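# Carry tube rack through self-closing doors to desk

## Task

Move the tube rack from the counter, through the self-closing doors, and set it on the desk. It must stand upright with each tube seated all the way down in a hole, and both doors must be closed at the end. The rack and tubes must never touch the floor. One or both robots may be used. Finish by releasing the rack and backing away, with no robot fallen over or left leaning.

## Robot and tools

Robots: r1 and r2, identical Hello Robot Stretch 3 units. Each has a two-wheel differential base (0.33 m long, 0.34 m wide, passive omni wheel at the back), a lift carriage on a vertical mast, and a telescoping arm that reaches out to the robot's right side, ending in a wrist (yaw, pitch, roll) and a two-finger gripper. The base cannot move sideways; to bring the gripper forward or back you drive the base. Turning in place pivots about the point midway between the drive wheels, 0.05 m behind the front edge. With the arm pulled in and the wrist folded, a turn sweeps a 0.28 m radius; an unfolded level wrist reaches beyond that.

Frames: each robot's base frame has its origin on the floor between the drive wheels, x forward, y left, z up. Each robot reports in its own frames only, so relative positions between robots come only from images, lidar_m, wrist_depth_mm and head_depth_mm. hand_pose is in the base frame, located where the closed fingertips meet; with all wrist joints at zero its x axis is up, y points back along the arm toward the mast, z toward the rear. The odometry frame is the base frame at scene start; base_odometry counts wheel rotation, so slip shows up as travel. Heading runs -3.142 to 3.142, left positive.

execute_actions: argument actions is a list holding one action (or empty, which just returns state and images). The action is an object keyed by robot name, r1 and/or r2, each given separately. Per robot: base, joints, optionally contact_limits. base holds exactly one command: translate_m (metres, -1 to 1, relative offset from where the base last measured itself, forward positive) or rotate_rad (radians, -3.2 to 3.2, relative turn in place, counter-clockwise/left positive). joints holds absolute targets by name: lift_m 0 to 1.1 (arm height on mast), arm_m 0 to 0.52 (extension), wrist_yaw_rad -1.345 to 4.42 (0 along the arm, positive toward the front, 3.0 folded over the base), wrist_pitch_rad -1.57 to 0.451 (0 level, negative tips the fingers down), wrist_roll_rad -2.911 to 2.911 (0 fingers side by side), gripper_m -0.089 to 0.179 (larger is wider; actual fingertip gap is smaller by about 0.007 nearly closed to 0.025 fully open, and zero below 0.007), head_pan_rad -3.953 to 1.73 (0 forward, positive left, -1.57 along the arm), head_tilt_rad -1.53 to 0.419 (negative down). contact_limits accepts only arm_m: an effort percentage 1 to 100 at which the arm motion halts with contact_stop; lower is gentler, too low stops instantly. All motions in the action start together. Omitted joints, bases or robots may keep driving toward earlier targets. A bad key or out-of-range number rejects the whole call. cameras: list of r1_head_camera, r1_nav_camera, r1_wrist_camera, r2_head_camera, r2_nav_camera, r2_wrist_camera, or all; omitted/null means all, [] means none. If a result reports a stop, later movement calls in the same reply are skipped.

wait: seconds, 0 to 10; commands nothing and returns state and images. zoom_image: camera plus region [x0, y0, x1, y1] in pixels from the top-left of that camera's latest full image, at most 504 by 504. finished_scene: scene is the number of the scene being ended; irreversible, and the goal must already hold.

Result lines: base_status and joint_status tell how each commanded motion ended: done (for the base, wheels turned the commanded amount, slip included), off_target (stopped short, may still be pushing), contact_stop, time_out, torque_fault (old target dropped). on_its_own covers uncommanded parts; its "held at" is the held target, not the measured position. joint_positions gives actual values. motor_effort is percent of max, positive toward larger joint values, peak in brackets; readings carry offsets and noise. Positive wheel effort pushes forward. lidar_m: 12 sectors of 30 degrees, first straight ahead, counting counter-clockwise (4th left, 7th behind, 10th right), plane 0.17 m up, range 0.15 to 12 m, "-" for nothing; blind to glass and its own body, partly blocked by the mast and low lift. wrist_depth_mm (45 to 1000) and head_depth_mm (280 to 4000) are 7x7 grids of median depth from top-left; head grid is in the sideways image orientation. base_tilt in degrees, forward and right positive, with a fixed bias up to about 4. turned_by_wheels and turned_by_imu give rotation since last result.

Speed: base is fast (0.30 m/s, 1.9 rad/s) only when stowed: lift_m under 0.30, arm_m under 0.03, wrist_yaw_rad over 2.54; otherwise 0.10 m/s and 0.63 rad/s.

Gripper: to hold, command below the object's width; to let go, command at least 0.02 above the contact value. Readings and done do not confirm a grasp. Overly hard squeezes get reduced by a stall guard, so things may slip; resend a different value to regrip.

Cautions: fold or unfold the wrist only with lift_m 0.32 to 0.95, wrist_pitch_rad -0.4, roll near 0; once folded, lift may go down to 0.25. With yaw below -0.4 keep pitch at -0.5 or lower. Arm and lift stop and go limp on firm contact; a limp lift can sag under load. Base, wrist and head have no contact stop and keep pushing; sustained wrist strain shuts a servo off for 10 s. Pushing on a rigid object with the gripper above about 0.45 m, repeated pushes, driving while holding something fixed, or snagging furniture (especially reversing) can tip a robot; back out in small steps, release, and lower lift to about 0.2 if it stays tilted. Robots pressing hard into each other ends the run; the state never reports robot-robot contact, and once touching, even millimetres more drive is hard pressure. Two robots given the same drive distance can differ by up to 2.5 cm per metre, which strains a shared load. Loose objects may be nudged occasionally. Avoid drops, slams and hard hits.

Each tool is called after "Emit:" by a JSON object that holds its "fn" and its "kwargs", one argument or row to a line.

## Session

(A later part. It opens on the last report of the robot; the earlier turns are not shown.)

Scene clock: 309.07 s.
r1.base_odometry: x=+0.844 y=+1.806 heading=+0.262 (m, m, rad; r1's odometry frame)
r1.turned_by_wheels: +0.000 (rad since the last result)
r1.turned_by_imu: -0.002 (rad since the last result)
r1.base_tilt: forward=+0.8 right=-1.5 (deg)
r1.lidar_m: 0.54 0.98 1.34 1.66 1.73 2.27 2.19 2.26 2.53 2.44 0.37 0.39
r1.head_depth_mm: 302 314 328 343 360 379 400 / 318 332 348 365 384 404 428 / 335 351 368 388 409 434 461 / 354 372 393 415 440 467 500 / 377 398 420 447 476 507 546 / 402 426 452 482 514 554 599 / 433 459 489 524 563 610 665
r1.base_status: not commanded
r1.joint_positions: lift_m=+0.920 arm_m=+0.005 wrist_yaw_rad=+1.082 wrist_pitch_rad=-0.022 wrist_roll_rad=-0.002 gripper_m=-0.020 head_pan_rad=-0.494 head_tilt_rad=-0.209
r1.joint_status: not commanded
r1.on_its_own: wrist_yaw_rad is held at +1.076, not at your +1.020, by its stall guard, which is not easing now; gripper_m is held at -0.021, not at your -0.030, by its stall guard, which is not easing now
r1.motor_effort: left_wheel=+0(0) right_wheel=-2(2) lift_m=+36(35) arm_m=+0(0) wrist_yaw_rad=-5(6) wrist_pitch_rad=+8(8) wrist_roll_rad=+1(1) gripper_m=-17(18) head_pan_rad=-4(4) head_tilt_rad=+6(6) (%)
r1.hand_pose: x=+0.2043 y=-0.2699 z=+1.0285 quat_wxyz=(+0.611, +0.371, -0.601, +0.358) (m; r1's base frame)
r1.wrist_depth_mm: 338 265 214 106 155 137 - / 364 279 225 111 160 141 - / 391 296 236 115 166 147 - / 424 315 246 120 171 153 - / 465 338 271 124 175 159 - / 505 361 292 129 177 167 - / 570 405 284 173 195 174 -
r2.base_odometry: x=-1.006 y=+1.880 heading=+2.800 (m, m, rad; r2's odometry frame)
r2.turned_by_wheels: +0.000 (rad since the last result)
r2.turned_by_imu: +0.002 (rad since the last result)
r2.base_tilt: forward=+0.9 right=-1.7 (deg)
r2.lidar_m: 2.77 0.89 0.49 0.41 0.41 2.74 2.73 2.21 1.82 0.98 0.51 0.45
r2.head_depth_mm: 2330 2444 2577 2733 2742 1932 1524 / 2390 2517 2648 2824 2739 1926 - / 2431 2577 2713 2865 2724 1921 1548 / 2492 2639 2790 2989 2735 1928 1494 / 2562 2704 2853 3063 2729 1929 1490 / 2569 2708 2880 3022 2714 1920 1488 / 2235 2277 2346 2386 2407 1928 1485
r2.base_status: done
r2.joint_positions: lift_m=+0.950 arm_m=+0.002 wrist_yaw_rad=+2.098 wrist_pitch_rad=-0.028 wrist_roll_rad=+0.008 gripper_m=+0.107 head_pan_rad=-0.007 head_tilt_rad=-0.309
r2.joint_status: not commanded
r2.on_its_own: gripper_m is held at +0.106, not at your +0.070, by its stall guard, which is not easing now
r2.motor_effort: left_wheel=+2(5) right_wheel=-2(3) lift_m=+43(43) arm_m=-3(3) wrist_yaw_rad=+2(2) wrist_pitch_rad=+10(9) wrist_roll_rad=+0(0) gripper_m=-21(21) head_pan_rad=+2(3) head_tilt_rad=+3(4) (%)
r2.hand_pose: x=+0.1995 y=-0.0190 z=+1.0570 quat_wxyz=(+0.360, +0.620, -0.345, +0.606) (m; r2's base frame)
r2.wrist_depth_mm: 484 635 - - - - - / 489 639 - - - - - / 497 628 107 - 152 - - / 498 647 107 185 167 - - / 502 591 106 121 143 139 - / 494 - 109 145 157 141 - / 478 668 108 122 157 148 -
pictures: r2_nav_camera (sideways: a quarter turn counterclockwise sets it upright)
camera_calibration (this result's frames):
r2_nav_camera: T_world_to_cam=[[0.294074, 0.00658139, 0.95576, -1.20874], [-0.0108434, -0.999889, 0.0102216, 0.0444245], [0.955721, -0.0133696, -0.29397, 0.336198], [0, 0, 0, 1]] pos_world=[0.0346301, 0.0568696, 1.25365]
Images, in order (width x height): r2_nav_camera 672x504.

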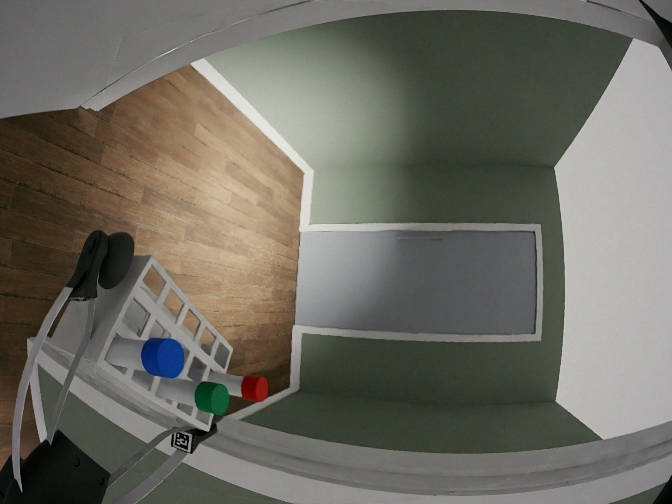

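Emit:
{"fn": "execute_actions", "kwargs": {
  "actions": [
    {"r2":{"base":{"translate_m":0.7},"joints":{"head_tilt_rad":-0.1,"head_pan_rad":-0.15}}}
  ],
  "cameras": ["r2_nav_camera","r2_head_camera"]
}}

Scene clock: 321.73 s.
r1.base_odometry: x=+0.844 y=+1.806 heading=+0.262 (m, m, rad; r1's odometry frame)
r1.turned_by_wheels: +0.000 (rad since the last result)
r1.turned_by_imu: -0.003 (rad since the last result)
r1.base_tilt: forward=+0.8 right=-1.5 (deg)
r1.lidar_m: 0.54 0.98 1.35 1.65 1.73 2.27 2.19 2.27 2.53 2.44 0.37 0.39
r1.head_depth_mm: 301 315 328 344 360 380 401 / 317 332 348 365 384 403 427 / 335 351 368 388 410 433 462 / 355 373 393 414 440 467 499 / 378 398 420 446 474 507 545 / 403 426 452 482 517 554 599 / 431 459 489 525 564 611 666
r1.base_status: not commanded
r1.joint_positions: lift_m=+0.920 arm_m=+0.005 wrist_yaw_rad=+1.082 wrist_pitch_rad=-0.022 wrist_roll_rad=-0.002 gripper_m=-0.020 head_pan_rad=-0.494 head_tilt_rad=-0.209
r1.joint_status: not commanded
r1.on_its_own: wrist_yaw_rad is held at +1.076, not at your +1.020, by its stall guard, which is not easing now; gripper_m is held at -0.021, not at your -0.030, by its stall guard, which is not easing now
r1.motor_effort: left_wheel=+0(0) right_wheel=-2(2) lift_m=+35(35) arm_m=+0(0) wrist_yaw_rad=-6(5) wrist_pitch_rad=+8(8) wrist_roll_rad=+1(1) gripper_m=-18(18) head_pan_rad=-4(4) head_tilt_rad=+6(6) (%)
r1.hand_pose: x=+0.2043 y=-0.2699 z=+1.0285 quat_wxyz=(+0.611, +0.371, -0.601, +0.358) (m; r1's base frame)
r1.wrist_depth_mm: 336 265 214 106 155 137 - / 362 278 224 111 160 141 - / 389 296 233 115 166 148 - / 426 314 247 120 172 153 - / 465 335 272 124 176 160 - / 508 360 293 129 178 166 - / 569 403 282 173 196 174 -
r2.base_odometry: x=-1.666 y=+2.114 heading=+2.801 (m, m, rad; r2's odometry frame)
r2.turned_by_wheels: +0.000 (rad since the last result)
r2.turned_by_imu: +0.003 (rad since the last result)
r2.base_tilt: forward=+1.0 right=-1.7 (deg)
r2.lidar_m: 2.09 1.45 1.20 0.62 0.62 0.70 3.42 0.37 0.35 0.91 1.01 1.61
r2.head_depth_mm: 1894 1937 1981 2014 2048 2097 1888 / 1923 1959 1984 2035 2077 2129 1865 / 1936 1975 2010 2046 2115 2121 1863 / 1958 2006 2038 2090 2112 2173 1848 / 1974 2028 2066 2101 2149 2181 1855 / 2007 2045 2082 2130 2167 2225 1854 / 2018 2070 2105 2144 2210 2235 1843
r2.base_status: done
r2.joint_positions: lift_m=+0.950 arm_m=+0.002 wrist_yaw_rad=+2.098 wrist_pitch_rad=-0.028 wrist_roll_rad=+0.008 gripper_m=+0.107 head_pan_rad=-0.143 head_tilt_rad=-0.112
r2.joint_status: all done
r2.on_its_own: gripper_m is held at +0.106, not at your +0.070, by its stall guard, which is not easing now
r2.motor_effort: left_wheel=+1(5) right_wheel=-2(3) lift_m=+43(44) arm_m=-1(3) wrist_yaw_rad=+1(2) wrist_pitch_rad=+9(9) wrist_roll_rad=+0(0) gripper_m=-20(20) head_pan_rad=-3(16) head_tilt_rad=+5(20) (%)
r2.hand_pose: x=+0.1995 y=-0.0190 z=+1.0570 quat_wxyz=(+0.360, +0.620, -0.345, +0.606) (m; r2's base frame)
r2.wrist_depth_mm: 960 - - - - - - / 974 - - - - - - / 986 - 107 - 152 - - / - - 107 184 167 - - / - - 106 121 142 139 - / - - 109 144 157 141 - / - - 108 122 157 148 -
pictures: r2_head_camera (sideways: a quarter turn clockwise sets it upright), r2_nav_camera (sideways: a quarter turn counterclockwise sets it upright)
camera_calibration (this result's frames):
r2_head_camera: T_world_to_cam=[[-0.063865, -0.0165033, -0.997822, 1.31907], [0.0836108, 0.996259, -0.021829, 0.0332489], [0.99445, -0.0848228, -0.0622463, 0.0358303], [0, 0, 0, 1]] pos_world=[0.045831, -0.0083162, 1.31915]
r2_nav_camera: T_world_to_cam=[[0.101091, -0.00581973, 0.99486, -1.25872], [-0.148092, -0.98893, 0.00926309, 0.046507], [0.983793, -0.148267, -0.100834, 0.0846362], [0, 0, 0, 1]] pos_world=[0.0508686, 0.0512156, 1.26035]
Images, in order (width x height): r2_head_camera 896x504, r2_nav_camera 672x504.

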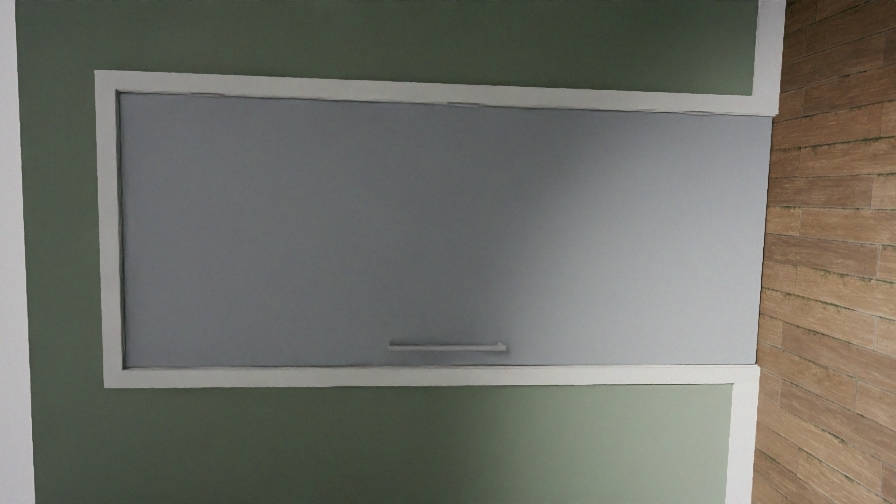

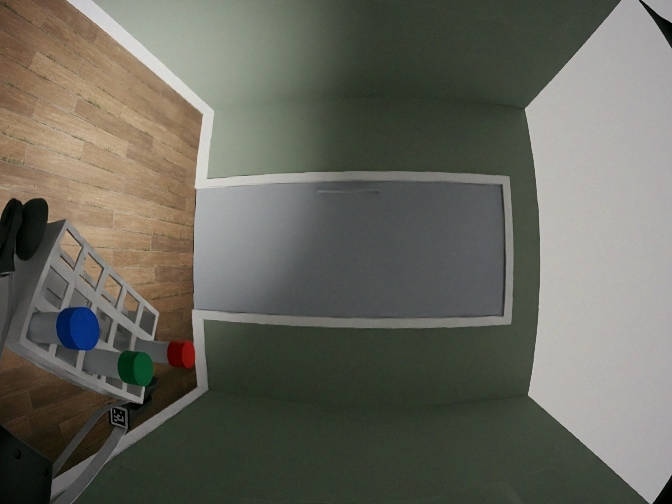

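Emit:
{"fn": "execute_actions", "kwargs": {
  "actions": [
    {"r2":{"base":{"rotate_rad":-0.4},"joints":{"head_pan_rad":0,"head_tilt_rad":-0.4}}}
  ],
  "cameras": []
}}

Emit:
{"fn": "execute_actions", "kwargs": {
  "actions": [
    {"r2":{"base":{"translate_m":1.0}}}
  ],
  "cameras": ["r2_nav_camera"]
}}

Scene clock: 340.27 s.
r1.base_odometry: x=+0.844 y=+1.806 heading=+0.262 (m, m, rad; r1's odometry frame)
r1.turned_by_wheels: +0.000 (rad since the last result)
r1.turned_by_imu: -0.001 (rad since the last result)
r1.base_tilt: forward=+0.7 right=-1.4 (deg)
r1.lidar_m: 0.54 0.98 1.34 1.66 1.73 2.28 2.19 2.26 2.53 2.44 0.37 0.39
r1.head_depth_mm: 301 314 328 342 360 379 401 / 317 332 347 364 383 404 428 / 335 351 369 388 409 433 462 / 356 373 392 415 439 468 500 / 377 398 422 447 475 506 544 / 402 425 453 481 516 555 600 / 431 459 489 525 566 612 665
r1.base_status: not commanded
r1.joint_positions: lift_m=+0.920 arm_m=+0.005 wrist_yaw_rad=+1.082 wrist_pitch_rad=-0.022 wrist_roll_rad=-0.002 gripper_m=-0.020 head_pan_rad=-0.494 head_tilt_rad=-0.209
r1.joint_status: not commanded
r1.on_its_own: wrist_yaw_rad is held at +1.076, not at your +1.020, by its stall guard, which is not easing now; gripper_m is held at -0.021, not at your -0.030, by its stall guard, which is not easing now
r1.motor_effort: left_wheel=+0(0) right_wheel=-2(2) lift_m=+35(35) arm_m=+0(0) wrist_yaw_rad=-6(6) wrist_pitch_rad=+9(8) wrist_roll_rad=+1(1) gripper_m=-18(18) head_pan_rad=-4(4) head_tilt_rad=+6(6) (%)
r1.hand_pose: x=+0.2043 y=-0.2699 z=+1.0285 quat_wxyz=(+0.611, +0.371, -0.601, +0.358) (m; r1's base frame)
r1.wrist_depth_mm: 338 262 212 107 155 137 - / 360 279 224 111 161 141 - / 390 294 234 115 165 147 - / 424 314 247 120 171 152 - / 465 336 271 124 176 160 - / 510 361 292 129 178 166 - / 564 401 283 173 196 174 -
r2.base_odometry: x=-1.666 y=+2.114 heading=+2.401 (m, m, rad; r2's odometry frame)
r2.turned_by_wheels: -0.400 (rad since the last result)
r2.turned_by_imu: -0.395 (rad since the last result)
r2.base_tilt: forward=+0.9 right=-1.6 (deg)
r2.lidar_m: 1.98 2.09 1.35 1.19 0.62 0.62 0.76 3.43 0.36 0.35 0.91 1.08
r2.head_depth_mm: 1674 1712 1764 1806 1860 1717 - / 1862 1993 2125 2266 2232 1895 - / 1824 1944 2127 2312 2361 1743 1430 / 1803 1937 2080 2264 2336 1748 1430 / 1759 1896 2027 2193 2319 1738 1388 / 1737 1864 1999 2161 2257 1747 1386 / 1709 1826 1961 2111 2254 1746 1389
r2.base_status: done
r2.joint_positions: lift_m=+0.950 arm_m=+0.002 wrist_yaw_rad=+2.098 wrist_pitch_rad=-0.028 wrist_roll_rad=+0.008 gripper_m=+0.107 head_pan_rad=-0.007 head_tilt_rad=-0.395
r2.joint_status: all done
r2.on_its_own: gripper_m is held at +0.106, not at your +0.070, by its stall guard, which is not easing now
r2.motor_effort: left_wheel=+2(5) right_wheel=-3(6) lift_m=+43(43) arm_m=-3(2) wrist_yaw_rad=+2(2) wrist_pitch_rad=+10(10) wrist_roll_rad=+0(0) gripper_m=-20(20) head_pan_rad=+2(12) head_tilt_rad=-2(18) (%)
r2.hand_pose: x=+0.1995 y=-0.0190 z=+1.0570 quat_wxyz=(+0.360, +0.620, -0.345, +0.606) (m; r2's base frame)
r2.wrist_depth_mm: - - - - - - - / - - - - - - - / - - 107 - 152 - - / - - 107 183 167 - - / - - 106 120 143 139 - / - - 109 145 157 141 - / - - 108 122 157 147 -
pictures: none
No camera images: the call's "cameras" was empty. Leave "cameras" out to get every camera's image.

Scene clock: 351.23 s.
r1.base_odometry: x=+0.844 y=+1.806 heading=+0.262 (m, m, rad; r1's odometry frame)
r1.turned_by_wheels: +0.000 (rad since the last result)
r1.turned_by_imu: -0.003 (rad since the last result)
r1.base_tilt: forward=+0.8 right=-1.4 (deg)
r1.lidar_m: 0.54 0.98 1.34 1.66 1.73 2.27 2.19 2.27 2.53 2.44 0.37 0.39
r1.head_depth_mm: 302 314 328 344 360 378 400 / 317 331 347 364 385 405 429 / 335 351 368 386 410 433 462 / 355 372 392 415 439 468 500 / 377 398 420 447 475 508 545 / 402 426 453 482 516 554 599 / 431 459 489 524 566 612 666
r1.base_status: not commanded
r1.joint_positions: lift_m=+0.920 arm_m=+0.005 wrist_yaw_rad=+1.082 wrist_pitch_rad=-0.022 wrist_roll_rad=-0.002 gripper_m=-0.020 head_pan_rad=-0.494 head_tilt_rad=-0.209
r1.joint_status: not commanded
r1.on_its_own: wrist_yaw_rad is held at +1.076, not at your +1.020, by its stall guard, which is not easing now; gripper_m is held at -0.021, not at your -0.030, by its stall guard, which is not easing now
r1.motor_effort: left_wheel=+0(0) right_wheel=-4(2) lift_m=+35(35) arm_m=+0(0) wrist_yaw_rad=-5(6) wrist_pitch_rad=+8(8) wrist_roll_rad=+1(1) gripper_m=-17(18) head_pan_rad=-4(4) head_tilt_rad=+6(6) (%)
r1.hand_pose: x=+0.2043 y=-0.2699 z=+1.0285 quat_wxyz=(+0.611, +0.371, -0.601, +0.358) (m; r1's base frame)
r1.wrist_depth_mm: 337 263 213 106 155 137 - / 362 279 224 111 161 141 - / 391 298 234 115 166 147 - / 423 313 248 120 172 153 - / 465 336 269 124 176 160 - / 516 361 292 129 178 167 - / 570 401 283 172 196 174 -
r2.base_odometry: x=-2.403 y=+2.789 heading=+2.401 (m, m, rad; r2's odometry frame)
r2.turned_by_wheels: +0.000 (rad since the last result)
r2.turned_by_imu: +0.004 (rad since the last result)
r2.base_tilt: forward=+0.9 right=-1.7 (deg)
r2.lidar_m: 1.10 1.11 1.33 1.40 1.41 1.39 1.54 1.12 0.78 0.69 0.70 0.83
r2.head_depth_mm: 982 1059 1140 1240 1350 1435 - / 965 1035 1120 1216 1332 1433 - / 948 1019 1099 1192 1302 1432 1426 / 931 996 1073 1163 1264 1389 1427 / 911 975 1050 1137 1244 1359 1380 / 901 967 1036 1119 1217 1330 1391 / 889 950 1016 1099 1190 1304 1381
r2.base_status: done
r2.joint_positions: lift_m=+0.950 arm_m=+0.002 wrist_yaw_rad=+2.098 wrist_pitch_rad=-0.028 wrist_roll_rad=+0.008 gripper_m=+0.107 head_pan_rad=-0.007 head_tilt_rad=-0.395
r2.joint_status: not commanded
r2.on_its_own: gripper_m is held at +0.106, not at your +0.070, by its stall guard, which is not easing now
r2.motor_effort: left_wheel=+1(6) right_wheel=-2(3) lift_m=+43(43) arm_m=-2(2) wrist_yaw_rad=+1(2) wrist_pitch_rad=+9(9) wrist_roll_rad=+0(0) gripper_m=-20(21) head_pan_rad=+2(3) head_tilt_rad=-2(2) (%)
r2.hand_pose: x=+0.1995 y=-0.0190 z=+1.0570 quat_wxyz=(+0.360, +0.620, -0.345, +0.606) (m; r2's base frame)
r2.wrist_depth_mm: - - - - 960 896 814 / - - - - 996 924 852 / - - 106 - 152 934 862 / - - 107 183 167 929 888 / - - 106 121 143 139 895 / - - 109 144 157 141 913 / - - 108 122 157 147 966
pictures: r2_nav_camera (sideways: a quarter turn counterclockwise sets it upright)
camera_calibration (this result's frames):
r2_nav_camera: T_world_to_cam=[[0.374671, 0.00596946, 0.927139, -1.17187], [-0.01009, -0.999894, 0.0105154, 0.0440385], [0.927103, -0.0132947, -0.374571, 0.441269], [0, 0, 0, 1]] pos_world=[0.0304076, 0.0568958, 1.25131]
Images, in order (width x height): r2_nav_camera 672x504.

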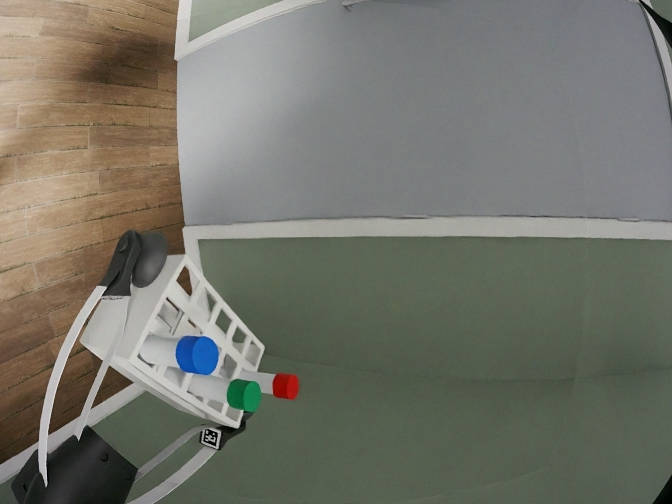

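Emit:
{"fn": "execute_actions", "kwargs": {
  "actions": [
    {"r1":{"base":{"translate_m":-0.3},"joints":{"gripper_m":0.15,"head_tilt_rad":-0.5}}}
  ],
  "cameras": ["r1_nav_camera"]
}}

Emit:
{"fn": "execute_actions", "kwargs": {
  "actions": [
    {"r1":{"base":{"rotate_rad":-0.9},"joints":{"wrist_yaw_rad":3.0,"wrist_pitch_rad":-0.4,"gripper_m":0.0}}}
  ],
  "cameras": ["r1_nav_camera"]
}}

Scene clock: 363.37 s.
r1.base_odometry: x=+0.555 y=+1.728 heading=+0.262 (m, m, rad; r1's odometry frame)
r1.turned_by_wheels: +0.000 (rad since the last result)
r1.turned_by_imu: -0.035 (rad since the last result)
r1.base_tilt: forward=+0.8 right=-1.5 (deg)
r1.lidar_m: 1.26 1.31 1.73 1.66 1.72 1.95 1.87 1.92 2.56 2.44 1.87 1.33
r1.head_depth_mm: 1532 1696 1926 2111 1856 1526 1298 / 1446 1577 1759 2010 1936 1494 1293 / 1354 1478 1633 1828 1874 1543 1313 / 1259 1380 1547 1713 1828 1558 1300 / 1216 1314 1444 1584 1734 1566 1314 / 1151 1248 1354 1490 1645 1575 1327 / 1096 1187 1287 1395 1548 1569 1332
r1.base_status: done
r1.joint_positions: lift_m=+0.920 arm_m=+0.005 wrist_yaw_rad=+1.075 wrist_pitch_rad=-0.019 wrist_roll_rad=+0.000 gripper_m=+0.150 head_pan_rad=-0.494 head_tilt_rad=-0.499
r1.joint_status: all done
r1.on_its_own: wrist_yaw_rad is held at +1.076, not at your +1.020, by its stall guard, which is not easing now
r1.motor_effort: left_wheel=+0(53) right_wheel=+0(37) lift_m=+28(36) arm_m=+0(2) wrist_yaw_rad=+1(76) wrist_pitch_rad=+7(9) wrist_roll_rad=+1(1) gripper_m=+0(94) head_pan_rad=-4(4) head_tilt_rad=-1(35) (%)
r1.hand_pose: x=+0.2035 y=-0.2716 z=+1.0296 quat_wxyz=(+0.611, +0.368, -0.603, +0.356) (m; r1's base frame)
r1.wrist_depth_mm: 905 - - - - - - / 922 - - - - - - / 951 - - - - - - / 989 - - - - - - / 984 - - - - - - / - - - - - - - / - - - - - - -
r2.base_odometry: x=-2.403 y=+2.789 heading=+2.401 (m, m, rad; r2's odometry frame)
r2.turned_by_wheels: +0.000 (rad since the last result)
r2.turned_by_imu: -0.001 (rad since the last result)
r2.base_tilt: forward=+0.9 right=-1.6 (deg)
r2.lidar_m: 1.10 1.12 1.33 1.41 1.41 1.36 1.21 1.12 0.78 0.69 0.70 0.83
r2.head_depth_mm: 982 1055 1141 1240 1344 1432 - / 961 1034 1116 1211 1328 1433 - / 951 1018 1094 1189 1301 1425 1430 / 930 996 1069 1157 1263 1386 1432 / 910 975 1052 1139 1236 1354 1384 / 901 969 1034 1117 1216 1335 1387 / 888 947 1013 1097 1190 1302 1376
r2.base_status: not commanded
r2.joint_positions: lift_m=+0.950 arm_m=+0.002 wrist_yaw_rad=+2.098 wrist_pitch_rad=-0.028 wrist_roll_rad=+0.008 gripper_m=+0.107 head_pan_rad=-0.007 head_tilt_rad=-0.395
r2.joint_status: not commanded
r2.on_its_own: gripper_m is held at +0.106, not at your +0.070, by its stall guard, which is not easing now
r2.motor_effort: left_wheel=+1(1) right_wheel=-2(2) lift_m=+44(43) arm_m=-2(3) wrist_yaw_rad=+2(2) wrist_pitch_rad=+9(10) wrist_roll_rad=+0(0) gripper_m=-20(20) head_pan_rad=+3(2) head_tilt_rad=-2(2) (%)
r2.hand_pose: x=+0.1995 y=-0.0190 z=+1.0570 quat_wxyz=(+0.360, +0.620, -0.345, +0.606) (m; r2's base frame)
r2.wrist_depth_mm: - - - - 962 866 810 / - - - - 983 941 847 / - - 107 - 152 940 852 / - - 107 184 167 943 870 / - - 105 120 142 139 905 / - - 109 145 157 142 907 / - - 108 122 157 148 949
pictures: r1_nav_camera (sideways: a quarter turn counterclockwise sets it upright)
camera_calibration (this result's frames):
r1_nav_camera: T_world_to_cam=[[0.421444, -0.289715, 0.859331, -1.07604], [-0.521209, -0.852832, -0.0319056, 0.0920316], [0.742109, -0.434445, -0.510423, 0.615672], [0, 0, 0, 1]] pos_world=[0.0445626, 0.0342185, 1.24186]
Images, in order (width x height): r1_nav_camera 672x504.

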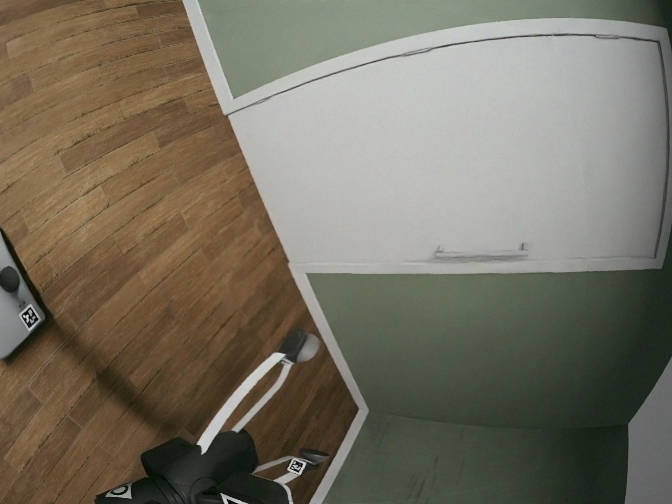

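Scene clock: 365.87 s.
r1.base_odometry: x=+0.555 y=+1.728 heading=-0.638 (m, m, rad; r1's odometry frame)
r1.turned_by_wheels: -0.900 (rad since the last result)
r1.turned_by_imu: -0.898 (rad since the last result)
r1.base_tilt: forward=+0.8 right=-1.4 (deg)
r1.lidar_m: 1.63 1.29 1.26 1.36 1.67 1.66 1.81 1.90 1.87 2.01 2.48 2.45
r1.head_depth_mm: 2085 2282 2511 2388 1864 1531 1300 / 2140 2333 2531 2421 1865 1538 1308 / 2119 2316 2567 2424 1857 1551 1309 / 2164 2353 2600 2461 1895 1539 1314 / 2193 2379 2674 2452 1912 1565 1316 / 2217 2450 2639 2474 1924 1570 1323 / 2239 2485 2722 2513 1934 1581 1321
r1.base_status: done
r1.joint_positions: lift_m=+0.920 arm_m=+0.005 wrist_yaw_rad=+2.997 wrist_pitch_rad=-0.412 wrist_roll_rad=+0.000 gripper_m=+0.000 head_pan_rad=-0.494 head_tilt_rad=-0.499
r1.joint_status: all done
r1.motor_effort: left_wheel=+1(5) right_wheel=-1(5) lift_m=+29(29) arm_m=+0(0) wrist_yaw_rad=+2(2) wrist_pitch_rad=+5(8) wrist_roll_rad=+1(1) gripper_m=-2(82) head_pan_rad=-3(4) head_tilt_rad=+0(0) (%)
r1.hand_pose: x=+0.0112 y=+0.0729 z=+0.9339 quat_wxyz=(+0.195, +0.700, +0.094, +0.680) (m; r1's base frame)
r1.wrist_depth_mm: - - - - - - 974 / - - - - - - - / - - - - - - - / - - - - - - - / - - - - - - - / - - - - - - - / - - - - - - -
r2.base_odometry: x=-2.403 y=+2.789 heading=+2.401 (m, m, rad; r2's odometry frame)
r2.turned_by_wheels: +0.000 (rad since the last result)
r2.turned_by_imu: +0.000 (rad since the last result)
r2.base_tilt: forward=+0.9 right=-1.6 (deg)
r2.lidar_m: 1.10 1.11 1.33 1.41 1.41 1.36 1.21 1.12 0.78 0.69 0.70 0.83
r2.head_depth_mm: 981 1053 1143 1241 1344 1435 - / 964 1035 1121 1214 1332 1434 - / 947 1017 1092 1188 1299 1423 1434 / 928 998 1070 1161 1265 1392 1435 / 913 978 1053 1140 1241 1358 1386 / 904 962 1038 1115 1214 1336 1379 / 887 948 1016 1097 1190 1304 1375
r2.base_status: not commanded
r2.joint_positions: lift_m=+0.950 arm_m=+0.002 wrist_yaw_rad=+2.098 wrist_pitch_rad=-0.028 wrist_roll_rad=+0.008 gripper_m=+0.107 head_pan_rad=-0.007 head_tilt_rad=-0.395
r2.joint_status: not commanded
r2.on_its_own: gripper_m is held at +0.106, not at your +0.070, by its stall guard, which is not easing now
r2.motor_effort: left_wheel=+1(1) right_wheel=-2(2) lift_m=+43(43) arm_m=-2(2) wrist_yaw_rad=+2(1) wrist_pitch_rad=+9(9) wrist_roll_rad=+0(0) gripper_m=-21(21) head_pan_rad=+2(2) head_tilt_rad=-2(2) (%)
r2.hand_pose: x=+0.1995 y=-0.0190 z=+1.0570 quat_wxyz=(+0.360, +0.620, -0.345, +0.606) (m; r2's base frame)
r2.wrist_depth_mm: - - - - - 873 827 / - - - - 976 914 862 / - - 107 - 152 928 848 / - - 107 183 166 960 868 / - - 106 120 143 139 897 / - - 110 145 157 142 877 / - - 108 122 156 147 981
pictures: r1_nav_camera (sideways: a quarter turn counterclockwise sets it upright)
camera_calibration (this result's frames):
r1_nav_camera: T_world_to_cam=[[0.421444, -0.289714, 0.859331, -1.07604], [-0.521209, -0.852833, -0.0319056, 0.0920316], [0.742109, -0.434445, -0.510423, 0.615672], [0, 0, 0, 1]] pos_world=[0.0445626, 0.0342185, 1.24186]
Images, in order (width x height): r1_nav_camera 672x504.

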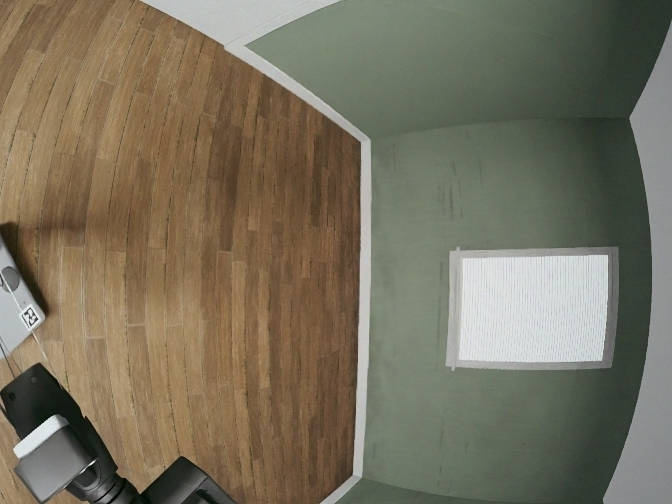

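Emit:
{"fn": "execute_actions", "kwargs": {
  "actions": [
    {"r2":{"base":{"rotate_rad":-0.2}},"r1":{"base":{"translate_m":0.5}}}
  ],
  "cameras": []
}}

Emit:
{"fn": "execute_actions", "kwargs": {
  "actions": [
    {"r2":{"base":{"translate_m":-0.9}}}
  ],
  "cameras": []
}}

Emit:
{"fn": "execute_actions", "kwargs": {
  "actions": [
    {"r2":{"base":{"rotate_rad":0.45},"joints":{"head_pan_rad":-3.14,"head_tilt_rad":-0.6}}}
  ],
  "cameras": ["r2_nav_camera"]
}}

Scene clock: 382.23 s.
r1.base_odometry: x=+0.956 y=+1.430 heading=-0.638 (m, m, rad; r1's odometry frame)
r1.turned_by_wheels: +0.000 (rad since the last result)
r1.turned_by_imu: +0.003 (rad since the last result)
r1.base_tilt: forward=+0.8 right=-1.4 (deg)
r1.lidar_m: 1.24 0.99 0.97 1.05 1.57 2.05 2.24 2.19 2.17 2.33 2.08 2.05
r1.head_depth_mm: 1739 1911 2080 2241 1871 1522 1294 / 1754 1895 2099 2289 1885 1542 1301 / 1777 1925 2152 2283 1877 1542 1313 / 1786 1963 2174 2384 1912 1558 1313 / 1822 1973 2208 2369 1914 1553 1323 / 1838 2021 2240 2402 1915 1552 1324 / 1874 2015 2165 2267 1942 1571 1340
r1.base_status: done
r1.joint_positions: lift_m=+0.920 arm_m=+0.005 wrist_yaw_rad=+2.997 wrist_pitch_rad=-0.412 wrist_roll_rad=+0.000 gripper_m=+0.000 head_pan_rad=-0.494 head_tilt_rad=-0.499
r1.joint_status: not commanded
r1.motor_effort: left_wheel=+1(7) right_wheel=-1(1) lift_m=+29(29) arm_m=+0(0) wrist_yaw_rad=+2(2) wrist_pitch_rad=+4(4) wrist_roll_rad=+1(1) gripper_m=-2(2) head_pan_rad=-4(4) head_tilt_rad=-1(1) (%)
r1.hand_pose: x=+0.0112 y=+0.0729 z=+0.9339 quat_wxyz=(+0.195, +0.700, +0.095, +0.680) (m; r1's base frame)
r1.wrist_depth_mm: - - - - 945 839 762 / - - - - - 908 806 / - - - - - 987 873 / - - - - - - 962 / - - - - - - - / - - - - - - - / - - - - - - -
r2.base_odometry: x=-2.403 y=+2.789 heading=+2.201 (m, m, rad; r2's odometry frame)
r2.turned_by_wheels: -0.200 (rad since the last result)
r2.turned_by_imu: -0.198 (rad since the last result)
r2.base_tilt: forward=+1.0 right=-1.7 (deg)
r2.lidar_m: 1.12 1.10 1.20 1.43 1.41 1.44 1.22 1.12 0.89 0.70 0.69 0.75
r2.head_depth_mm: 916 952 991 1035 1077 1110 - / 1048 1110 1178 1238 1306 1416 - / 1025 1100 1191 1296 1421 1555 1429 / 985 1054 1141 1229 1348 1477 1426 / 950 1015 1090 1175 1280 1397 1388 / 918 976 1041 1120 1209 1327 1387 / 881 936 1003 1078 1164 1261 1341
r2.base_status: done
r2.joint_positions: lift_m=+0.950 arm_m=+0.002 wrist_yaw_rad=+2.098 wrist_pitch_rad=-0.028 wrist_roll_rad=+0.008 gripper_m=+0.107 head_pan_rad=-0.007 head_tilt_rad=-0.395
r2.joint_status: not commanded
r2.on_its_own: gripper_m is held at +0.106, not at your +0.070, by its stall guard, which is not easing now
r2.motor_effort: left_wheel=+2(5) right_wheel=-3(6) lift_m=+43(43) arm_m=-2(2) wrist_yaw_rad=+2(2) wrist_pitch_rad=+9(10) wrist_roll_rad=+0(0) gripper_m=-21(20) head_pan_rad=+4(2) head_tilt_rad=-2(2) (%)
r2.hand_pose: x=+0.1995 y=-0.0190 z=+1.0570 quat_wxyz=(+0.360, +0.620, -0.345, +0.606) (m; r2's base frame)
r2.wrist_depth_mm: - - - - - 949 855 / - - - - - 975 862 / - - 107 - 152 989 852 / - - 107 184 166 - 864 / - - 106 121 143 140 859 / - - 109 144 157 141 752 / - - 107 122 157 148 906
pictures: none
No camera images: the call's "cameras" was empty. Leave "cameras" out to get every camera's image.

Scene clock: 392.20 s.
r1.base_odometry: x=+0.956 y=+1.430 heading=-0.638 (m, m, rad; r1's odometry frame)
r1.turned_by_wheels: +0.000 (rad since the last result)
r1.turned_by_imu: -0.002 (rad since the last result)
r1.base_tilt: forward=+0.8 right=-1.4 (deg)
r1.lidar_m: 1.24 0.98 0.97 1.05 1.57 2.05 2.24 2.19 2.17 2.33 2.08 2.04
r1.head_depth_mm: 1726 1882 2066 2236 1877 1522 1294 / 1741 1895 2098 2292 1872 1546 1289 / 1787 1936 2154 2320 1897 1539 1306 / 1807 1982 2159 2329 1892 1543 1309 / 1814 1993 2219 2349 1923 1554 1328 / 1860 2000 2248 2400 1908 1554 1322 / 1862 2029 2211 2246 1925 1588 1319
r1.base_status: not commanded
r1.joint_positions: lift_m=+0.920 arm_m=+0.005 wrist_yaw_rad=+2.997 wrist_pitch_rad=-0.412 wrist_roll_rad=+0.000 gripper_m=+0.000 head_pan_rad=-0.494 head_tilt_rad=-0.499
r1.joint_status: not commanded
r1.motor_effort: left_wheel=+1(1) right_wheel=-1(2) lift_m=+28(28) arm_m=+0(0) wrist_yaw_rad=+2(3) wrist_pitch_rad=+5(5) wrist_roll_rad=+1(1) gripper_m=-2(2) head_pan_rad=-4(4) head_tilt_rad=+0(0) (%)
r1.hand_pose: x=+0.0112 y=+0.0729 z=+0.9339 quat_wxyz=(+0.195, +0.700, +0.095, +0.680) (m; r1's base frame)
r1.wrist_depth_mm: - - - - 954 842 762 / - - - - - 899 823 / - - - - - 990 871 / - - - - - - 942 / - - - - - - - / - - - - - - - / - - - - - - -
r2.base_odometry: x=-1.873 y=+2.062 heading=+2.201 (m, m, rad; r2's odometry frame)
r2.turned_by_wheels: +0.000 (rad since the last result)
r2.turned_by_imu: -0.005 (rad since the last result)
r2.base_tilt: forward=+0.9 right=-1.8 (deg)
r2.lidar_m: 1.69 1.93 1.35 1.06 0.84 0.49 0.39 0.38 0.41 0.55 1.06 1.13
r2.head_depth_mm: 1401 1457 1514 1583 1646 1646 - / 1649 1727 1802 1893 1999 1868 - / 1833 1947 2088 2267 2254 1758 1430 / 1754 1890 2028 2212 2286 1751 1430 / 1687 1808 1933 2091 2210 1742 1384 / 1632 1741 1869 2003 2128 1740 1394 / 1581 1676 1806 1919 2049 1752 1388
r2.base_status: done
r2.joint_positions: lift_m=+0.950 arm_m=+0.002 wrist_yaw_rad=+2.098 wrist_pitch_rad=-0.028 wrist_roll_rad=+0.008 gripper_m=+0.107 head_pan_rad=-0.007 head_tilt_rad=-0.395
r2.joint_status: not commanded
r2.on_its_own: gripper_m is held at +0.106, not at your +0.070, by its stall guard, which is not easing now
r2.motor_effort: left_wheel=+2(3) right_wheel=-2(7) lift_m=+44(43) arm_m=-2(2) wrist_yaw_rad=+3(3) wrist_pitch_rad=+9(9) wrist_roll_rad=+0(0) gripper_m=-21(20) head_pan_rad=+3(3) head_tilt_rad=-2(2) (%)
r2.hand_pose: x=+0.1995 y=-0.0190 z=+1.0570 quat_wxyz=(+0.360, +0.620, -0.345, +0.606) (m; r2's base frame)
r2.wrist_depth_mm: - - - - - - - / - - - - - - - / - - 106 - 152 - - / - - 107 184 167 - - / - - 106 121 143 139 - / - - 109 144 157 141 - / - - 108 122 156 147 -
pictures: none
No camera images: the call's "cameras" was empty. Leave "cameras" out to get every camera's image.

Scene clock: 394.23 s.
r1.base_odometry: x=+0.956 y=+1.430 heading=-0.638 (m, m, rad; r1's odometry frame)
r1.turned_by_wheels: +0.000 (rad since the last result)
r1.turned_by_imu: +0.000 (rad since the last result)
r1.base_tilt: forward=+0.8 right=-1.5 (deg)
r1.lidar_m: 1.24 0.98 0.97 1.05 1.57 2.05 2.25 2.19 2.16 2.33 2.07 2.05
r1.head_depth_mm: 1732 1864 2123 2257 1863 1518 1296 / 1743 1917 2156 2284 1878 1529 1309 / 1794 1924 2147 2353 1886 1537 1300 / 1790 1973 2170 2308 1893 1552 1310 / 1827 2004 2206 2371 1889 1565 1327 / 1830 2022 2203 2403 1942 1554 1321 / 1868 2044 2179 2301 1926 1564 1333
r1.base_status: not commanded
r1.joint_positions: lift_m=+0.920 arm_m=+0.005 wrist_yaw_rad=+2.997 wrist_pitch_rad=-0.412 wrist_roll_rad=+0.000 gripper_m=+0.000 head_pan_rad=-0.494 head_tilt_rad=-0.499
r1.joint_status: not commanded
r1.motor_effort: left_wheel=+1(1) right_wheel=-1(2) lift_m=+28(28) arm_m=+0(0) wrist_yaw_rad=+2(3) wrist_pitch_rad=+5(4) wrist_roll_rad=+1(1) gripper_m=-2(2) head_pan_rad=-4(4) head_tilt_rad=-1(0) (%)
r1.hand_pose: x=+0.0112 y=+0.0729 z=+0.9339 quat_wxyz=(+0.195, +0.700, +0.095, +0.680) (m; r1's base frame)
r1.wrist_depth_mm: - - - - 943 833 769 / - - - - - 886 819 / - - - - - - 859 / - - - - - - 935 / - - - - - - - / - - - - - - - / - - - - - - -
r2.base_odometry: x=-1.873 y=+2.062 heading=+2.651 (m, m, rad; r2's odometry frame)
r2.turned_by_wheels: +0.450 (rad since the last result)
r2.turned_by_imu: +0.444 (rad since the last result)
r2.base_tilt: forward=+1.0 right=-1.6 (deg)
r2.lidar_m: 1.94 1.43 1.07 1.05 0.53 0.39 0.38 0.40 0.55 1.05 1.11 1.56
r2.head_depth_mm: 291 318 354 383 - - - / 292 321 358 387 - - - / 293 324 363 397 - - - / 297 328 367 416 482 535 - / 299 331 371 422 489 544 - / 302 335 375 427 496 554 - / 305 338 380 435 505 565 -
r2.base_status: done
r2.joint_positions: lift_m=+0.950 arm_m=+0.002 wrist_yaw_rad=+2.098 wrist_pitch_rad=-0.028 wrist_roll_rad=+0.008 gripper_m=+0.107 head_pan_rad=-3.133 head_tilt_rad=-0.593
r2.joint_status: all done
r2.on_its_own: gripper_m is held at +0.106, not at your +0.070, by its stall guard, which is not easing now
r2.motor_effort: left_wheel=-2(4) right_wheel=+2(6) lift_m=+43(43) arm_m=-2(2) wrist_yaw_rad=+2(2) wrist_pitch_rad=+9(9) wrist_roll_rad=+0(0) gripper_m=-20(20) head_pan_rad=-3(30) head_tilt_rad=-3(17) (%)
r2.hand_pose: x=+0.1995 y=-0.0190 z=+1.0570 quat_wxyz=(+0.360, +0.620, -0.345, +0.606) (m; r2's base frame)
r2.wrist_depth_mm: 874 - - - - - - / 887 - - - - - - / 920 - 107 - 152 - - / 949 - 107 183 166 - - / 943 - 106 121 143 139 - / 977 - 109 155 157 141 - / 911 - 108 122 157 147 -
pictures: r2_nav_camera (sideways: a quarter turn counterclockwise sets it upright)
camera_calibration (this result's frames):
r2_nav_camera: T_world_to_cam=[[-0.549305, -0.0134811, 0.835513, -1.04672], [-0.00796423, 0.999909, 0.0108975, 0.0435308], [-0.835584, -0.000668143, -0.549363, 0.679462], [0, 0, 0, 1]] pos_world=[-0.00687408, -0.0571838, 1.24734]
Images, in order (width x height): r2_nav_camera 672x504.

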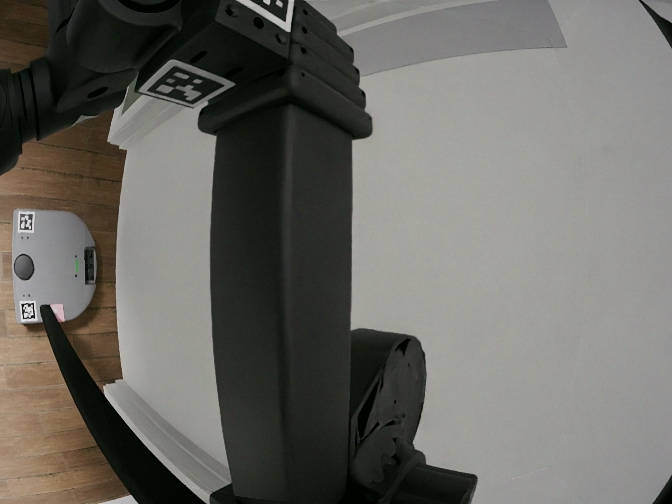

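Emit:
{"fn": "execute_actions", "kwargs": {
  "actions": [
    {"r2":{"base":{"translate_m":-0.35}}}
  ],
  "cameras": ["r1_nav_camera"]
}}

Scene clock: 401.50 s.
r1.base_odometry: x=+0.956 y=+1.430 heading=-0.638 (m, m, rad; r1's odometry frame)
r1.turned_by_wheels: +0.000 (rad since the last result)
r1.turned_by_imu: -0.002 (rad since the last result)
r1.base_tilt: forward=+0.9 right=-1.6 (deg)
r1.lidar_m: 1.25 0.59 0.64 0.96 1.57 2.05 2.23 2.19 2.16 2.33 2.07 2.04
r1.head_depth_mm: 1738 1870 2079 2256 1869 1522 1305 / 1752 1902 2124 2308 1884 1529 1300 / 1766 1934 2165 2320 1882 1552 1299 / 1793 1976 2183 2337 1897 1548 1308 / 1812 1986 2207 2339 1896 1558 1318 / 1852 2040 2237 2396 1901 1564 1332 / 1844 2039 2190 2279 1934 1572 1318
r1.base_status: not commanded
r1.joint_positions: lift_m=+0.920 arm_m=+0.005 wrist_yaw_rad=+2.997 wrist_pitch_rad=-0.412 wrist_roll_rad=+0.000 gripper_m=+0.000 head_pan_rad=-0.494 head_tilt_rad=-0.499
r1.joint_status: not commanded
r1.motor_effort: left_wheel=+1(1) right_wheel=-1(2) lift_m=+28(28) arm_m=+0(0) wrist_yaw_rad=+3(2) wrist_pitch_rad=+4(5) wrist_roll_rad=+1(1) gripper_m=-2(3) head_pan_rad=-4(4) head_tilt_rad=-1(0) (%)
r1.hand_pose: x=+0.0112 y=+0.0729 z=+0.9339 quat_wxyz=(+0.195, +0.700, +0.095, +0.680) (m; r1's base frame)
r1.wrist_depth_mm: - - - - 755 577 473 / - - - - 807 612 494 / - - - - 856 654 517 / - - - - 914 688 541 / - - - - 997 726 569 / - - - - - 778 676 / - - - - - 818 -
r2.base_odometry: x=-1.564 y=+1.897 heading=+2.651 (m, m, rad; r2's odometry frame)
r2.turned_by_wheels: +0.000 (rad since the last result)
r2.turned_by_imu: -0.001 (rad since the last result)
r2.base_tilt: forward=+1.0 right=-1.7 (deg)
r2.lidar_m: 2.29 1.45 1.09 0.36 0.27 0.26 0.28 0.40 2.14 0.44 1.09 1.53
r2.head_depth_mm: - - - - - - - / - - - - - - - / - - 290 310 - - - / - 286 306 348 404 449 - / - 298 337 388 458 519 - / 294 326 374 439 529 614 - / 316 361 421 503 630 751 -
r2.base_status: done
r2.joint_positions: lift_m=+0.950 arm_m=+0.002 wrist_yaw_rad=+2.099 wrist_pitch_rad=-0.029 wrist_roll_rad=+0.008 gripper_m=+0.107 head_pan_rad=-3.133 head_tilt_rad=-0.594
r2.joint_status: not commanded
r2.on_its_own: gripper_m is held at +0.106, not at your +0.070, by its stall guard, which is not easing now
r2.motor_effort: left_wheel=+0(19) right_wheel=+0(32) lift_m=+43(43) arm_m=-2(2) wrist_yaw_rad=+1(3) wrist_pitch_rad=+10(10) wrist_roll_rad=+0(0) gripper_m=-20(21) head_pan_rad=-2(3) head_tilt_rad=-3(3) (%)
r2.hand_pose: x=+0.1993 y=-0.0188 z=+1.0570 quat_wxyz=(+0.360, +0.620, -0.344, +0.606) (m; r2's base frame)
r2.wrist_depth_mm: 880 - - - - - - / 927 - - - - - - / 945 - 108 - 153 - - / 951 - 108 184 169 - - / 943 - 106 122 144 139 - / 984 - 109 158 157 141 - / 922 - 107 121 157 148 -
pictures: r1_nav_camera (sideways: a quarter turn counterclockwise sets it upright)
camera_calibration (this result's frames):
r1_nav_camera: T_world_to_cam=[[0.421444, -0.289715, 0.859331, -1.07604], [-0.521209, -0.852833, -0.0319056, 0.0920316], [0.742109, -0.434445, -0.510423, 0.615672], [0, 0, 0, 1]] pos_world=[0.0445626, 0.0342185, 1.24186]
Images, in order (width x height): r1_nav_camera 672x504.

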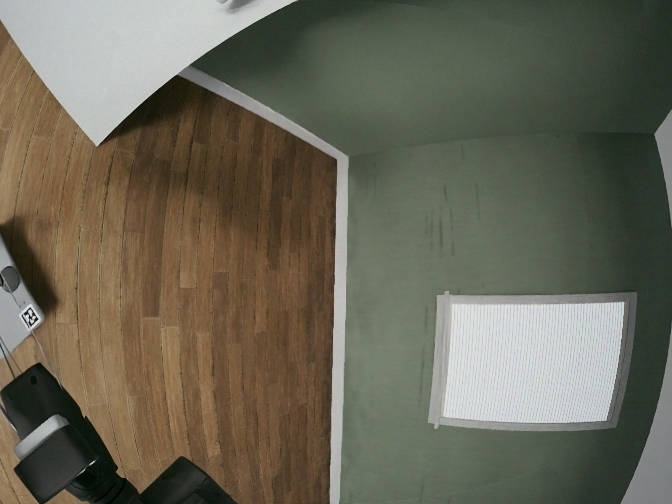

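Emit:
{"fn": "execute_actions", "kwargs": {
  "actions": [
    {"r1":{"base":{"rotate_rad":-0.9}}}
  ],
  "cameras": []
}}

Emit:
{"fn": "execute_actions", "kwargs": {
  "actions": [
    {"r1":{"base":{"translate_m":0.35},"joints":{"lift_m":0.5,"head_pan_rad":0}},"r2":{"base":{"translate_m":-0.4}}}
  ],
  "cameras": ["r1_nav_camera","r2_nav_camera"]
}}

Scene clock: 408.30 s.
r1.base_odometry: x=+0.956 y=+1.430 heading=-1.538 (m, m, rad; r1's odometry frame)
r1.turned_by_wheels: -0.900 (rad since the last result)
r1.turned_by_imu: -0.899 (rad since the last result)
r1.base_tilt: forward=+0.8 right=-1.4 (deg)
r1.lidar_m: 2.05 1.96 0.59 0.59 0.69 1.12 1.96 2.06 2.51 2.17 2.16 2.36
r1.head_depth_mm: 2131 2304 2503 2383 1878 1538 1305 / 2307 2475 2740 2396 1867 1535 1302 / 2499 2710 2953 2410 1880 1534 1312 / 2532 2780 2941 2431 1894 1549 1312 / 2293 2506 2712 2450 1916 1568 1312 / 2151 2303 2467 2474 1918 1556 1322 / 2002 2116 2296 2412 1922 1564 1329
r1.base_status: done
r1.joint_positions: lift_m=+0.920 arm_m=+0.005 wrist_yaw_rad=+2.997 wrist_pitch_rad=-0.412 wrist_roll_rad=+0.000 gripper_m=+0.000 head_pan_rad=-0.494 head_tilt_rad=-0.499
r1.joint_status: not commanded
r1.motor_effort: left_wheel=+2(6) right_wheel=-1(3) lift_m=+28(28) arm_m=+0(0) wrist_yaw_rad=+2(3) wrist_pitch_rad=+5(5) wrist_roll_rad=+1(1) gripper_m=-2(2) head_pan_rad=-4(4) head_tilt_rad=+0(0) (%)
r1.hand_pose: x=+0.0112 y=+0.0729 z=+0.9339 quat_wxyz=(+0.195, +0.700, +0.095, +0.680) (m; r1's base frame)
r1.wrist_depth_mm: 639 - 609 594 - - - / 707 - 669 651 - - - / 788 - 739 750 - - - / 904 865 838 810 - - - / 995 - 920 - - - - / - - - - - - - / - - - - - - -
r2.base_odometry: x=-1.564 y=+1.897 heading=+2.651 (m, m, rad; r2's odometry frame)
r2.turned_by_wheels: +0.000 (rad since the last result)
r2.turned_by_imu: +0.000 (rad since the last result)
r2.base_tilt: forward=+0.9 right=-1.7 (deg)
r2.lidar_m: 2.28 1.45 1.09 0.36 0.27 0.26 0.28 0.39 2.14 0.44 1.09 1.54
r2.head_depth_mm: - - - - - - - / - - - - - - - / - - 286 306 - - - / - - 302 343 398 443 - / - 297 332 383 452 511 - / 292 321 368 432 522 603 - / 311 355 413 495 617 735 -
r2.base_status: not commanded
r2.joint_positions: lift_m=+0.950 arm_m=+0.002 wrist_yaw_rad=+2.099 wrist_pitch_rad=-0.029 wrist_roll_rad=+0.008 gripper_m=+0.107 head_pan_rad=-3.133 head_tilt_rad=-0.594
r2.joint_status: not commanded
r2.on_its_own: gripper_m is held at +0.106, not at your +0.070, by its stall guard, which is not easing now
r2.motor_effort: left_wheel=-1(0) right_wheel=-2(2) lift_m=+43(43) arm_m=-2(1) wrist_yaw_rad=+1(2) wrist_pitch_rad=+10(10) wrist_roll_rad=+0(0) gripper_m=-20(21) head_pan_rad=-2(3) head_tilt_rad=-2(2) (%)
r2.hand_pose: x=+0.1993 y=-0.0188 z=+1.0569 quat_wxyz=(+0.360, +0.620, -0.344, +0.606) (m; r2's base frame)
r2.wrist_depth_mm: 896 - - - - - - / 902 - - - - - - / 892 - 107 - 152 - - / 951 - 107 185 170 - - / 915 - 106 127 143 139 - / 955 - 109 157 157 141 - / 905 - 108 121 157 148 -
pictures: none
No camera images: the call's "cameras" was empty. Leave "cameras" out to get every camera's image.

Scene clock: 413.27 s.
r1.base_odometry: x=+0.968 y=+1.080 heading=-1.538 (m, m, rad; r1's odometry frame)
r1.turned_by_wheels: +0.000 (rad since the last result)
r1.turned_by_imu: +0.002 (rad since the last result)
r1.base_tilt: forward=+0.7 right=-1.6 (deg)
r1.lidar_m: 1.71 1.71 1.23 1.06 0.78 0.45 2.15 2.39 2.40 2.08 2.07 1.98
r1.head_depth_mm: 1683 1832 2042 2230 1857 1522 1300 / 1621 1774 1971 2177 1872 1533 1292 / 1593 1728 1910 2169 1874 1535 1300 / 1538 1685 1865 2073 1892 1564 1313 / 1497 1624 1783 1997 1903 1546 1321 / 1449 1571 1743 1939 1947 1561 1332 / 1426 1547 1698 1862 1935 1571 1328
r1.base_status: done
r1.joint_positions: lift_m=+0.500 arm_m=+0.005 wrist_yaw_rad=+2.997 wrist_pitch_rad=-0.413 wrist_roll_rad=+0.000 gripper_m=+0.000 head_pan_rad=-0.007 head_tilt_rad=-0.499
r1.joint_status: all done
r1.motor_effort: left_wheel=+1(7) right_wheel=-1(2) lift_m=+17(24) arm_m=+0(0) wrist_yaw_rad=+2(2) wrist_pitch_rad=+5(5) wrist_roll_rad=+1(1) gripper_m=-2(2) head_pan_rad=+4(44) head_tilt_rad=+0(1) (%)
r1.hand_pose: x=+0.0111 y=+0.0728 z=+0.5142 quat_wxyz=(+0.195, +0.700, +0.095, +0.680) (m; r1's base frame)
r1.wrist_depth_mm: - - - - - - - / - - - - - - - / - - - - - - - / - 794 - - - - - / 659 700 906 - 880 885 866 / 602 703 - 697 754 747 735 / 613 652 650 651 651 649 650
r2.base_odometry: x=-1.212 y=+1.709 heading=+2.651 (m, m, rad; r2's odometry frame)
r2.turned_by_wheels: +0.000 (rad since the last result)
r2.turned_by_imu: -0.002 (rad since the last result)
r2.base_tilt: forward=+1.1 right=-1.7 (deg)
r2.lidar_m: 2.68 1.47 0.31 0.23 0.23 0.24 0.34 0.65 2.12 1.13 0.55 1.51
r2.head_depth_mm: - 290 302 - - - - / 307 329 355 - - - - / 2332 2540 436 2297 - - - / 2415 2692 2949 2415 1820 1577 - / 2423 2705 2994 2394 835 1578 - / 2472 2725 3021 2423 764 1552 - / 2406 2753 2984 720 781 1553 -
r2.base_status: done
r2.joint_positions: lift_m=+0.950 arm_m=+0.002 wrist_yaw_rad=+2.099 wrist_pitch_rad=-0.029 wrist_roll_rad=+0.008 gripper_m=+0.107 head_pan_rad=-3.133 head_tilt_rad=-0.594
r2.joint_status: not commanded
r2.on_its_own: gripper_m is held at +0.106, not at your +0.070, by its stall guard, which is not easing now
r2.motor_effort: left_wheel=+1(6) right_wheel=-1(9) lift_m=+43(43) arm_m=-2(2) wrist_yaw_rad=+2(2) wrist_pitch_rad=+10(10) wrist_roll_rad=+0(0) gripper_m=-20(21) head_pan_rad=-2(2) head_tilt_rad=-2(2) (%)
r2.hand_pose: x=+0.1993 y=-0.0188 z=+1.0569 quat_wxyz=(+0.360, +0.620, -0.344, +0.606) (m; r2's base frame)
r2.wrist_depth_mm: 369 528 - - - - - / 372 546 - - - - - / 371 483 107 - 153 - - / 371 509 108 185 169 - - / 373 463 106 122 144 140 - / 358 - 110 158 157 141 - / 350 518 107 121 158 148 -
pictures: r1_nav_camera (sideways: a quarter turn counterclockwise sets it upright), r2_nav_camera (sideways: a quarter turn counterclockwise sets it upright)
camera_calibration (this result's frames):
r1_nav_camera: T_world_to_cam=[[0.508031, -0.0587741, 0.859331, -1.07657], [-0.0614442, -0.9976, -0.0319056, 0.089227], [0.859145, -0.0365918, -0.510423, 0.614958], [0, 0, 0, 1]] pos_world=[0.0240745, 0.048241, 1.24186]
r2_nav_camera: T_world_to_cam=[[-0.550313, -0.0132169, 0.834854, -1.04585], [-0.00748118, 0.999913, 0.0108986, 0.0435266], [-0.834925, -0.000248078, -0.550364, 0.68076], [0, 0, 0, 1]] pos_world=[-0.00683708, -0.0571768, 1.24733]
Images, in order (width x height): r1_nav_camera 672x504, r2_nav_camera 672x504.

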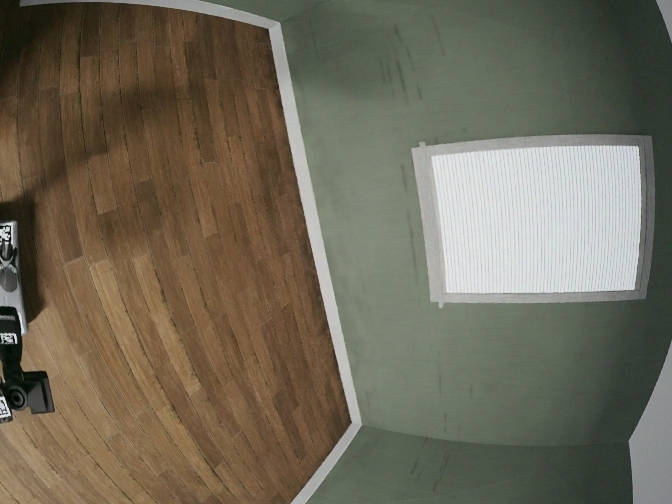

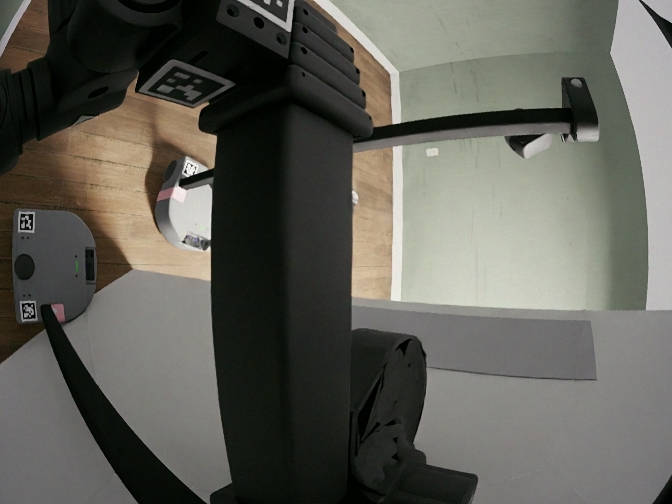

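Emit:
{"fn": "execute_actions", "kwargs": {
  "actions": [
    {"r1":{"base":{"translate_m":0.5},"joints":{"lift_m":0.25}},"r2":{"base":{"translate_m":-0.45}}}
  ],
  "cameras": ["r2_nav_camera"]
}}

Scene clock: 425.57 s.
r1.base_odometry: x=+0.984 y=+0.580 heading=-1.538 (m, m, rad; r1's odometry frame)
r1.turned_by_wheels: +0.000 (rad since the last result)
r1.turned_by_imu: +0.003 (rad since the last result)
r1.base_tilt: forward=+0.7 right=-1.5 (deg)
r1.lidar_m: 1.23 1.22 1.37 1.19 1.19 1.24 0.88 2.88 2.24 1.95 1.95 1.42
r1.head_depth_mm: 1178 1306 1443 1630 1791 1535 1307 / 1147 1260 1379 1580 1751 1535 1306 / 1118 1223 1331 1513 1717 1535 1313 / 1088 1182 1287 1472 1645 1551 1301 / 1057 1153 1252 1419 1594 1550 1317 / 1033 1118 1215 1371 1535 1548 1316 / 1010 1091 1190 1323 1475 1569 1322
r1.base_status: done
r1.joint_positions: lift_m=+0.250 arm_m=+0.005 wrist_yaw_rad=+2.998 wrist_pitch_rad=-0.413 wrist_roll_rad=+0.000 gripper_m=+0.000 head_pan_rad=-0.007 head_tilt_rad=-0.499
r1.joint_status: all done
r1.motor_effort: left_wheel=+1(9) right_wheel=+0(4) lift_m=+17(17) arm_m=+0(0) wrist_yaw_rad=+2(2) wrist_pitch_rad=+5(6) wrist_roll_rad=+1(1) gripper_m=-3(3) head_pan_rad=+4(4) head_tilt_rad=+0(0) (%)
r1.hand_pose: x=+0.0109 y=+0.0727 z=+0.2641 quat_wxyz=(+0.195, +0.700, +0.095, +0.680) (m; r1's base frame)
r1.wrist_depth_mm: 901 - - - - - - / 997 - - - - - - / 806 - 836 820 813 817 811 / 643 646 641 641 644 643 644 / 536 535 549 - 534 527 524 / 465 - - - 452 454 449 / - - - - 393 392 391
r2.base_odometry: x=-0.815 y=+1.497 heading=+2.651 (m, m, rad; r2's odometry frame)
r2.turned_by_wheels: +0.000 (rad since the last result)
r2.turned_by_imu: -0.002 (rad since the last result)
r2.base_tilt: forward=+1.0 right=-1.6 (deg)
r2.lidar_m: 3.13 0.39 0.22 0.19 0.19 2.44 2.38 2.48 0.81 2.05 1.07 0.88
r2.head_depth_mm: 1978 2176 2437 - - - - / 1980 2191 2445 - - - - / 1998 2238 2501 2630 - - - / 2027 2234 2493 2401 1816 1572 - / 2037 2274 2530 2397 1820 1579 - / 2029 2269 2575 2418 1827 1576 - / 2075 2311 2594 2419 1837 1586 -
r2.base_status: done
r2.joint_positions: lift_m=+0.950 arm_m=+0.002 wrist_yaw_rad=+2.099 wrist_pitch_rad=-0.029 wrist_roll_rad=+0.008 gripper_m=+0.107 head_pan_rad=-3.133 head_tilt_rad=-0.594
r2.joint_status: not commanded
r2.on_its_own: gripper_m is held at +0.106, not at your +0.070, by its stall guard, which is not easing now
r2.motor_effort: left_wheel=+1(4) right_wheel=-1(6) lift_m=+43(43) arm_m=-2(2) wrist_yaw_rad=+1(2) wrist_pitch_rad=+10(10) wrist_roll_rad=+0(0) gripper_m=-20(20) head_pan_rad=-2(2) head_tilt_rad=-3(2) (%)
r2.hand_pose: x=+0.1993 y=-0.0187 z=+1.0569 quat_wxyz=(+0.360, +0.620, -0.344, +0.606) (m; r2's base frame)
r2.wrist_depth_mm: 276 356 529 - - - - / 283 361 529 - - - - / 284 345 107 758 152 - - / 283 367 108 184 169 - - / 283 335 107 124 143 139 - / 287 - 109 158 157 141 - / 281 376 108 121 157 147 -
pictures: r2_nav_camera (sideways: a quarter turn counterclockwise sets it upright)
camera_calibration (this result's frames):
r2_nav_camera: T_world_to_cam=[[-0.550374, -0.0131882, 0.834814, -1.0458], [-0.00742905, 0.999913, 0.0108986, 0.0435262], [-0.834885, -0.000203556, -0.550424, 0.680839], [0, 0, 0, 1]] pos_world=[-0.00683615, -0.057176, 1.24732]
Images, in order (width x height): r2_nav_camera 672x504.

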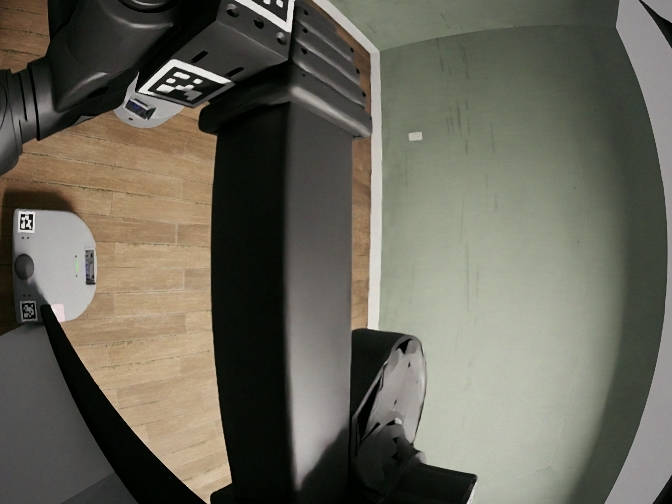

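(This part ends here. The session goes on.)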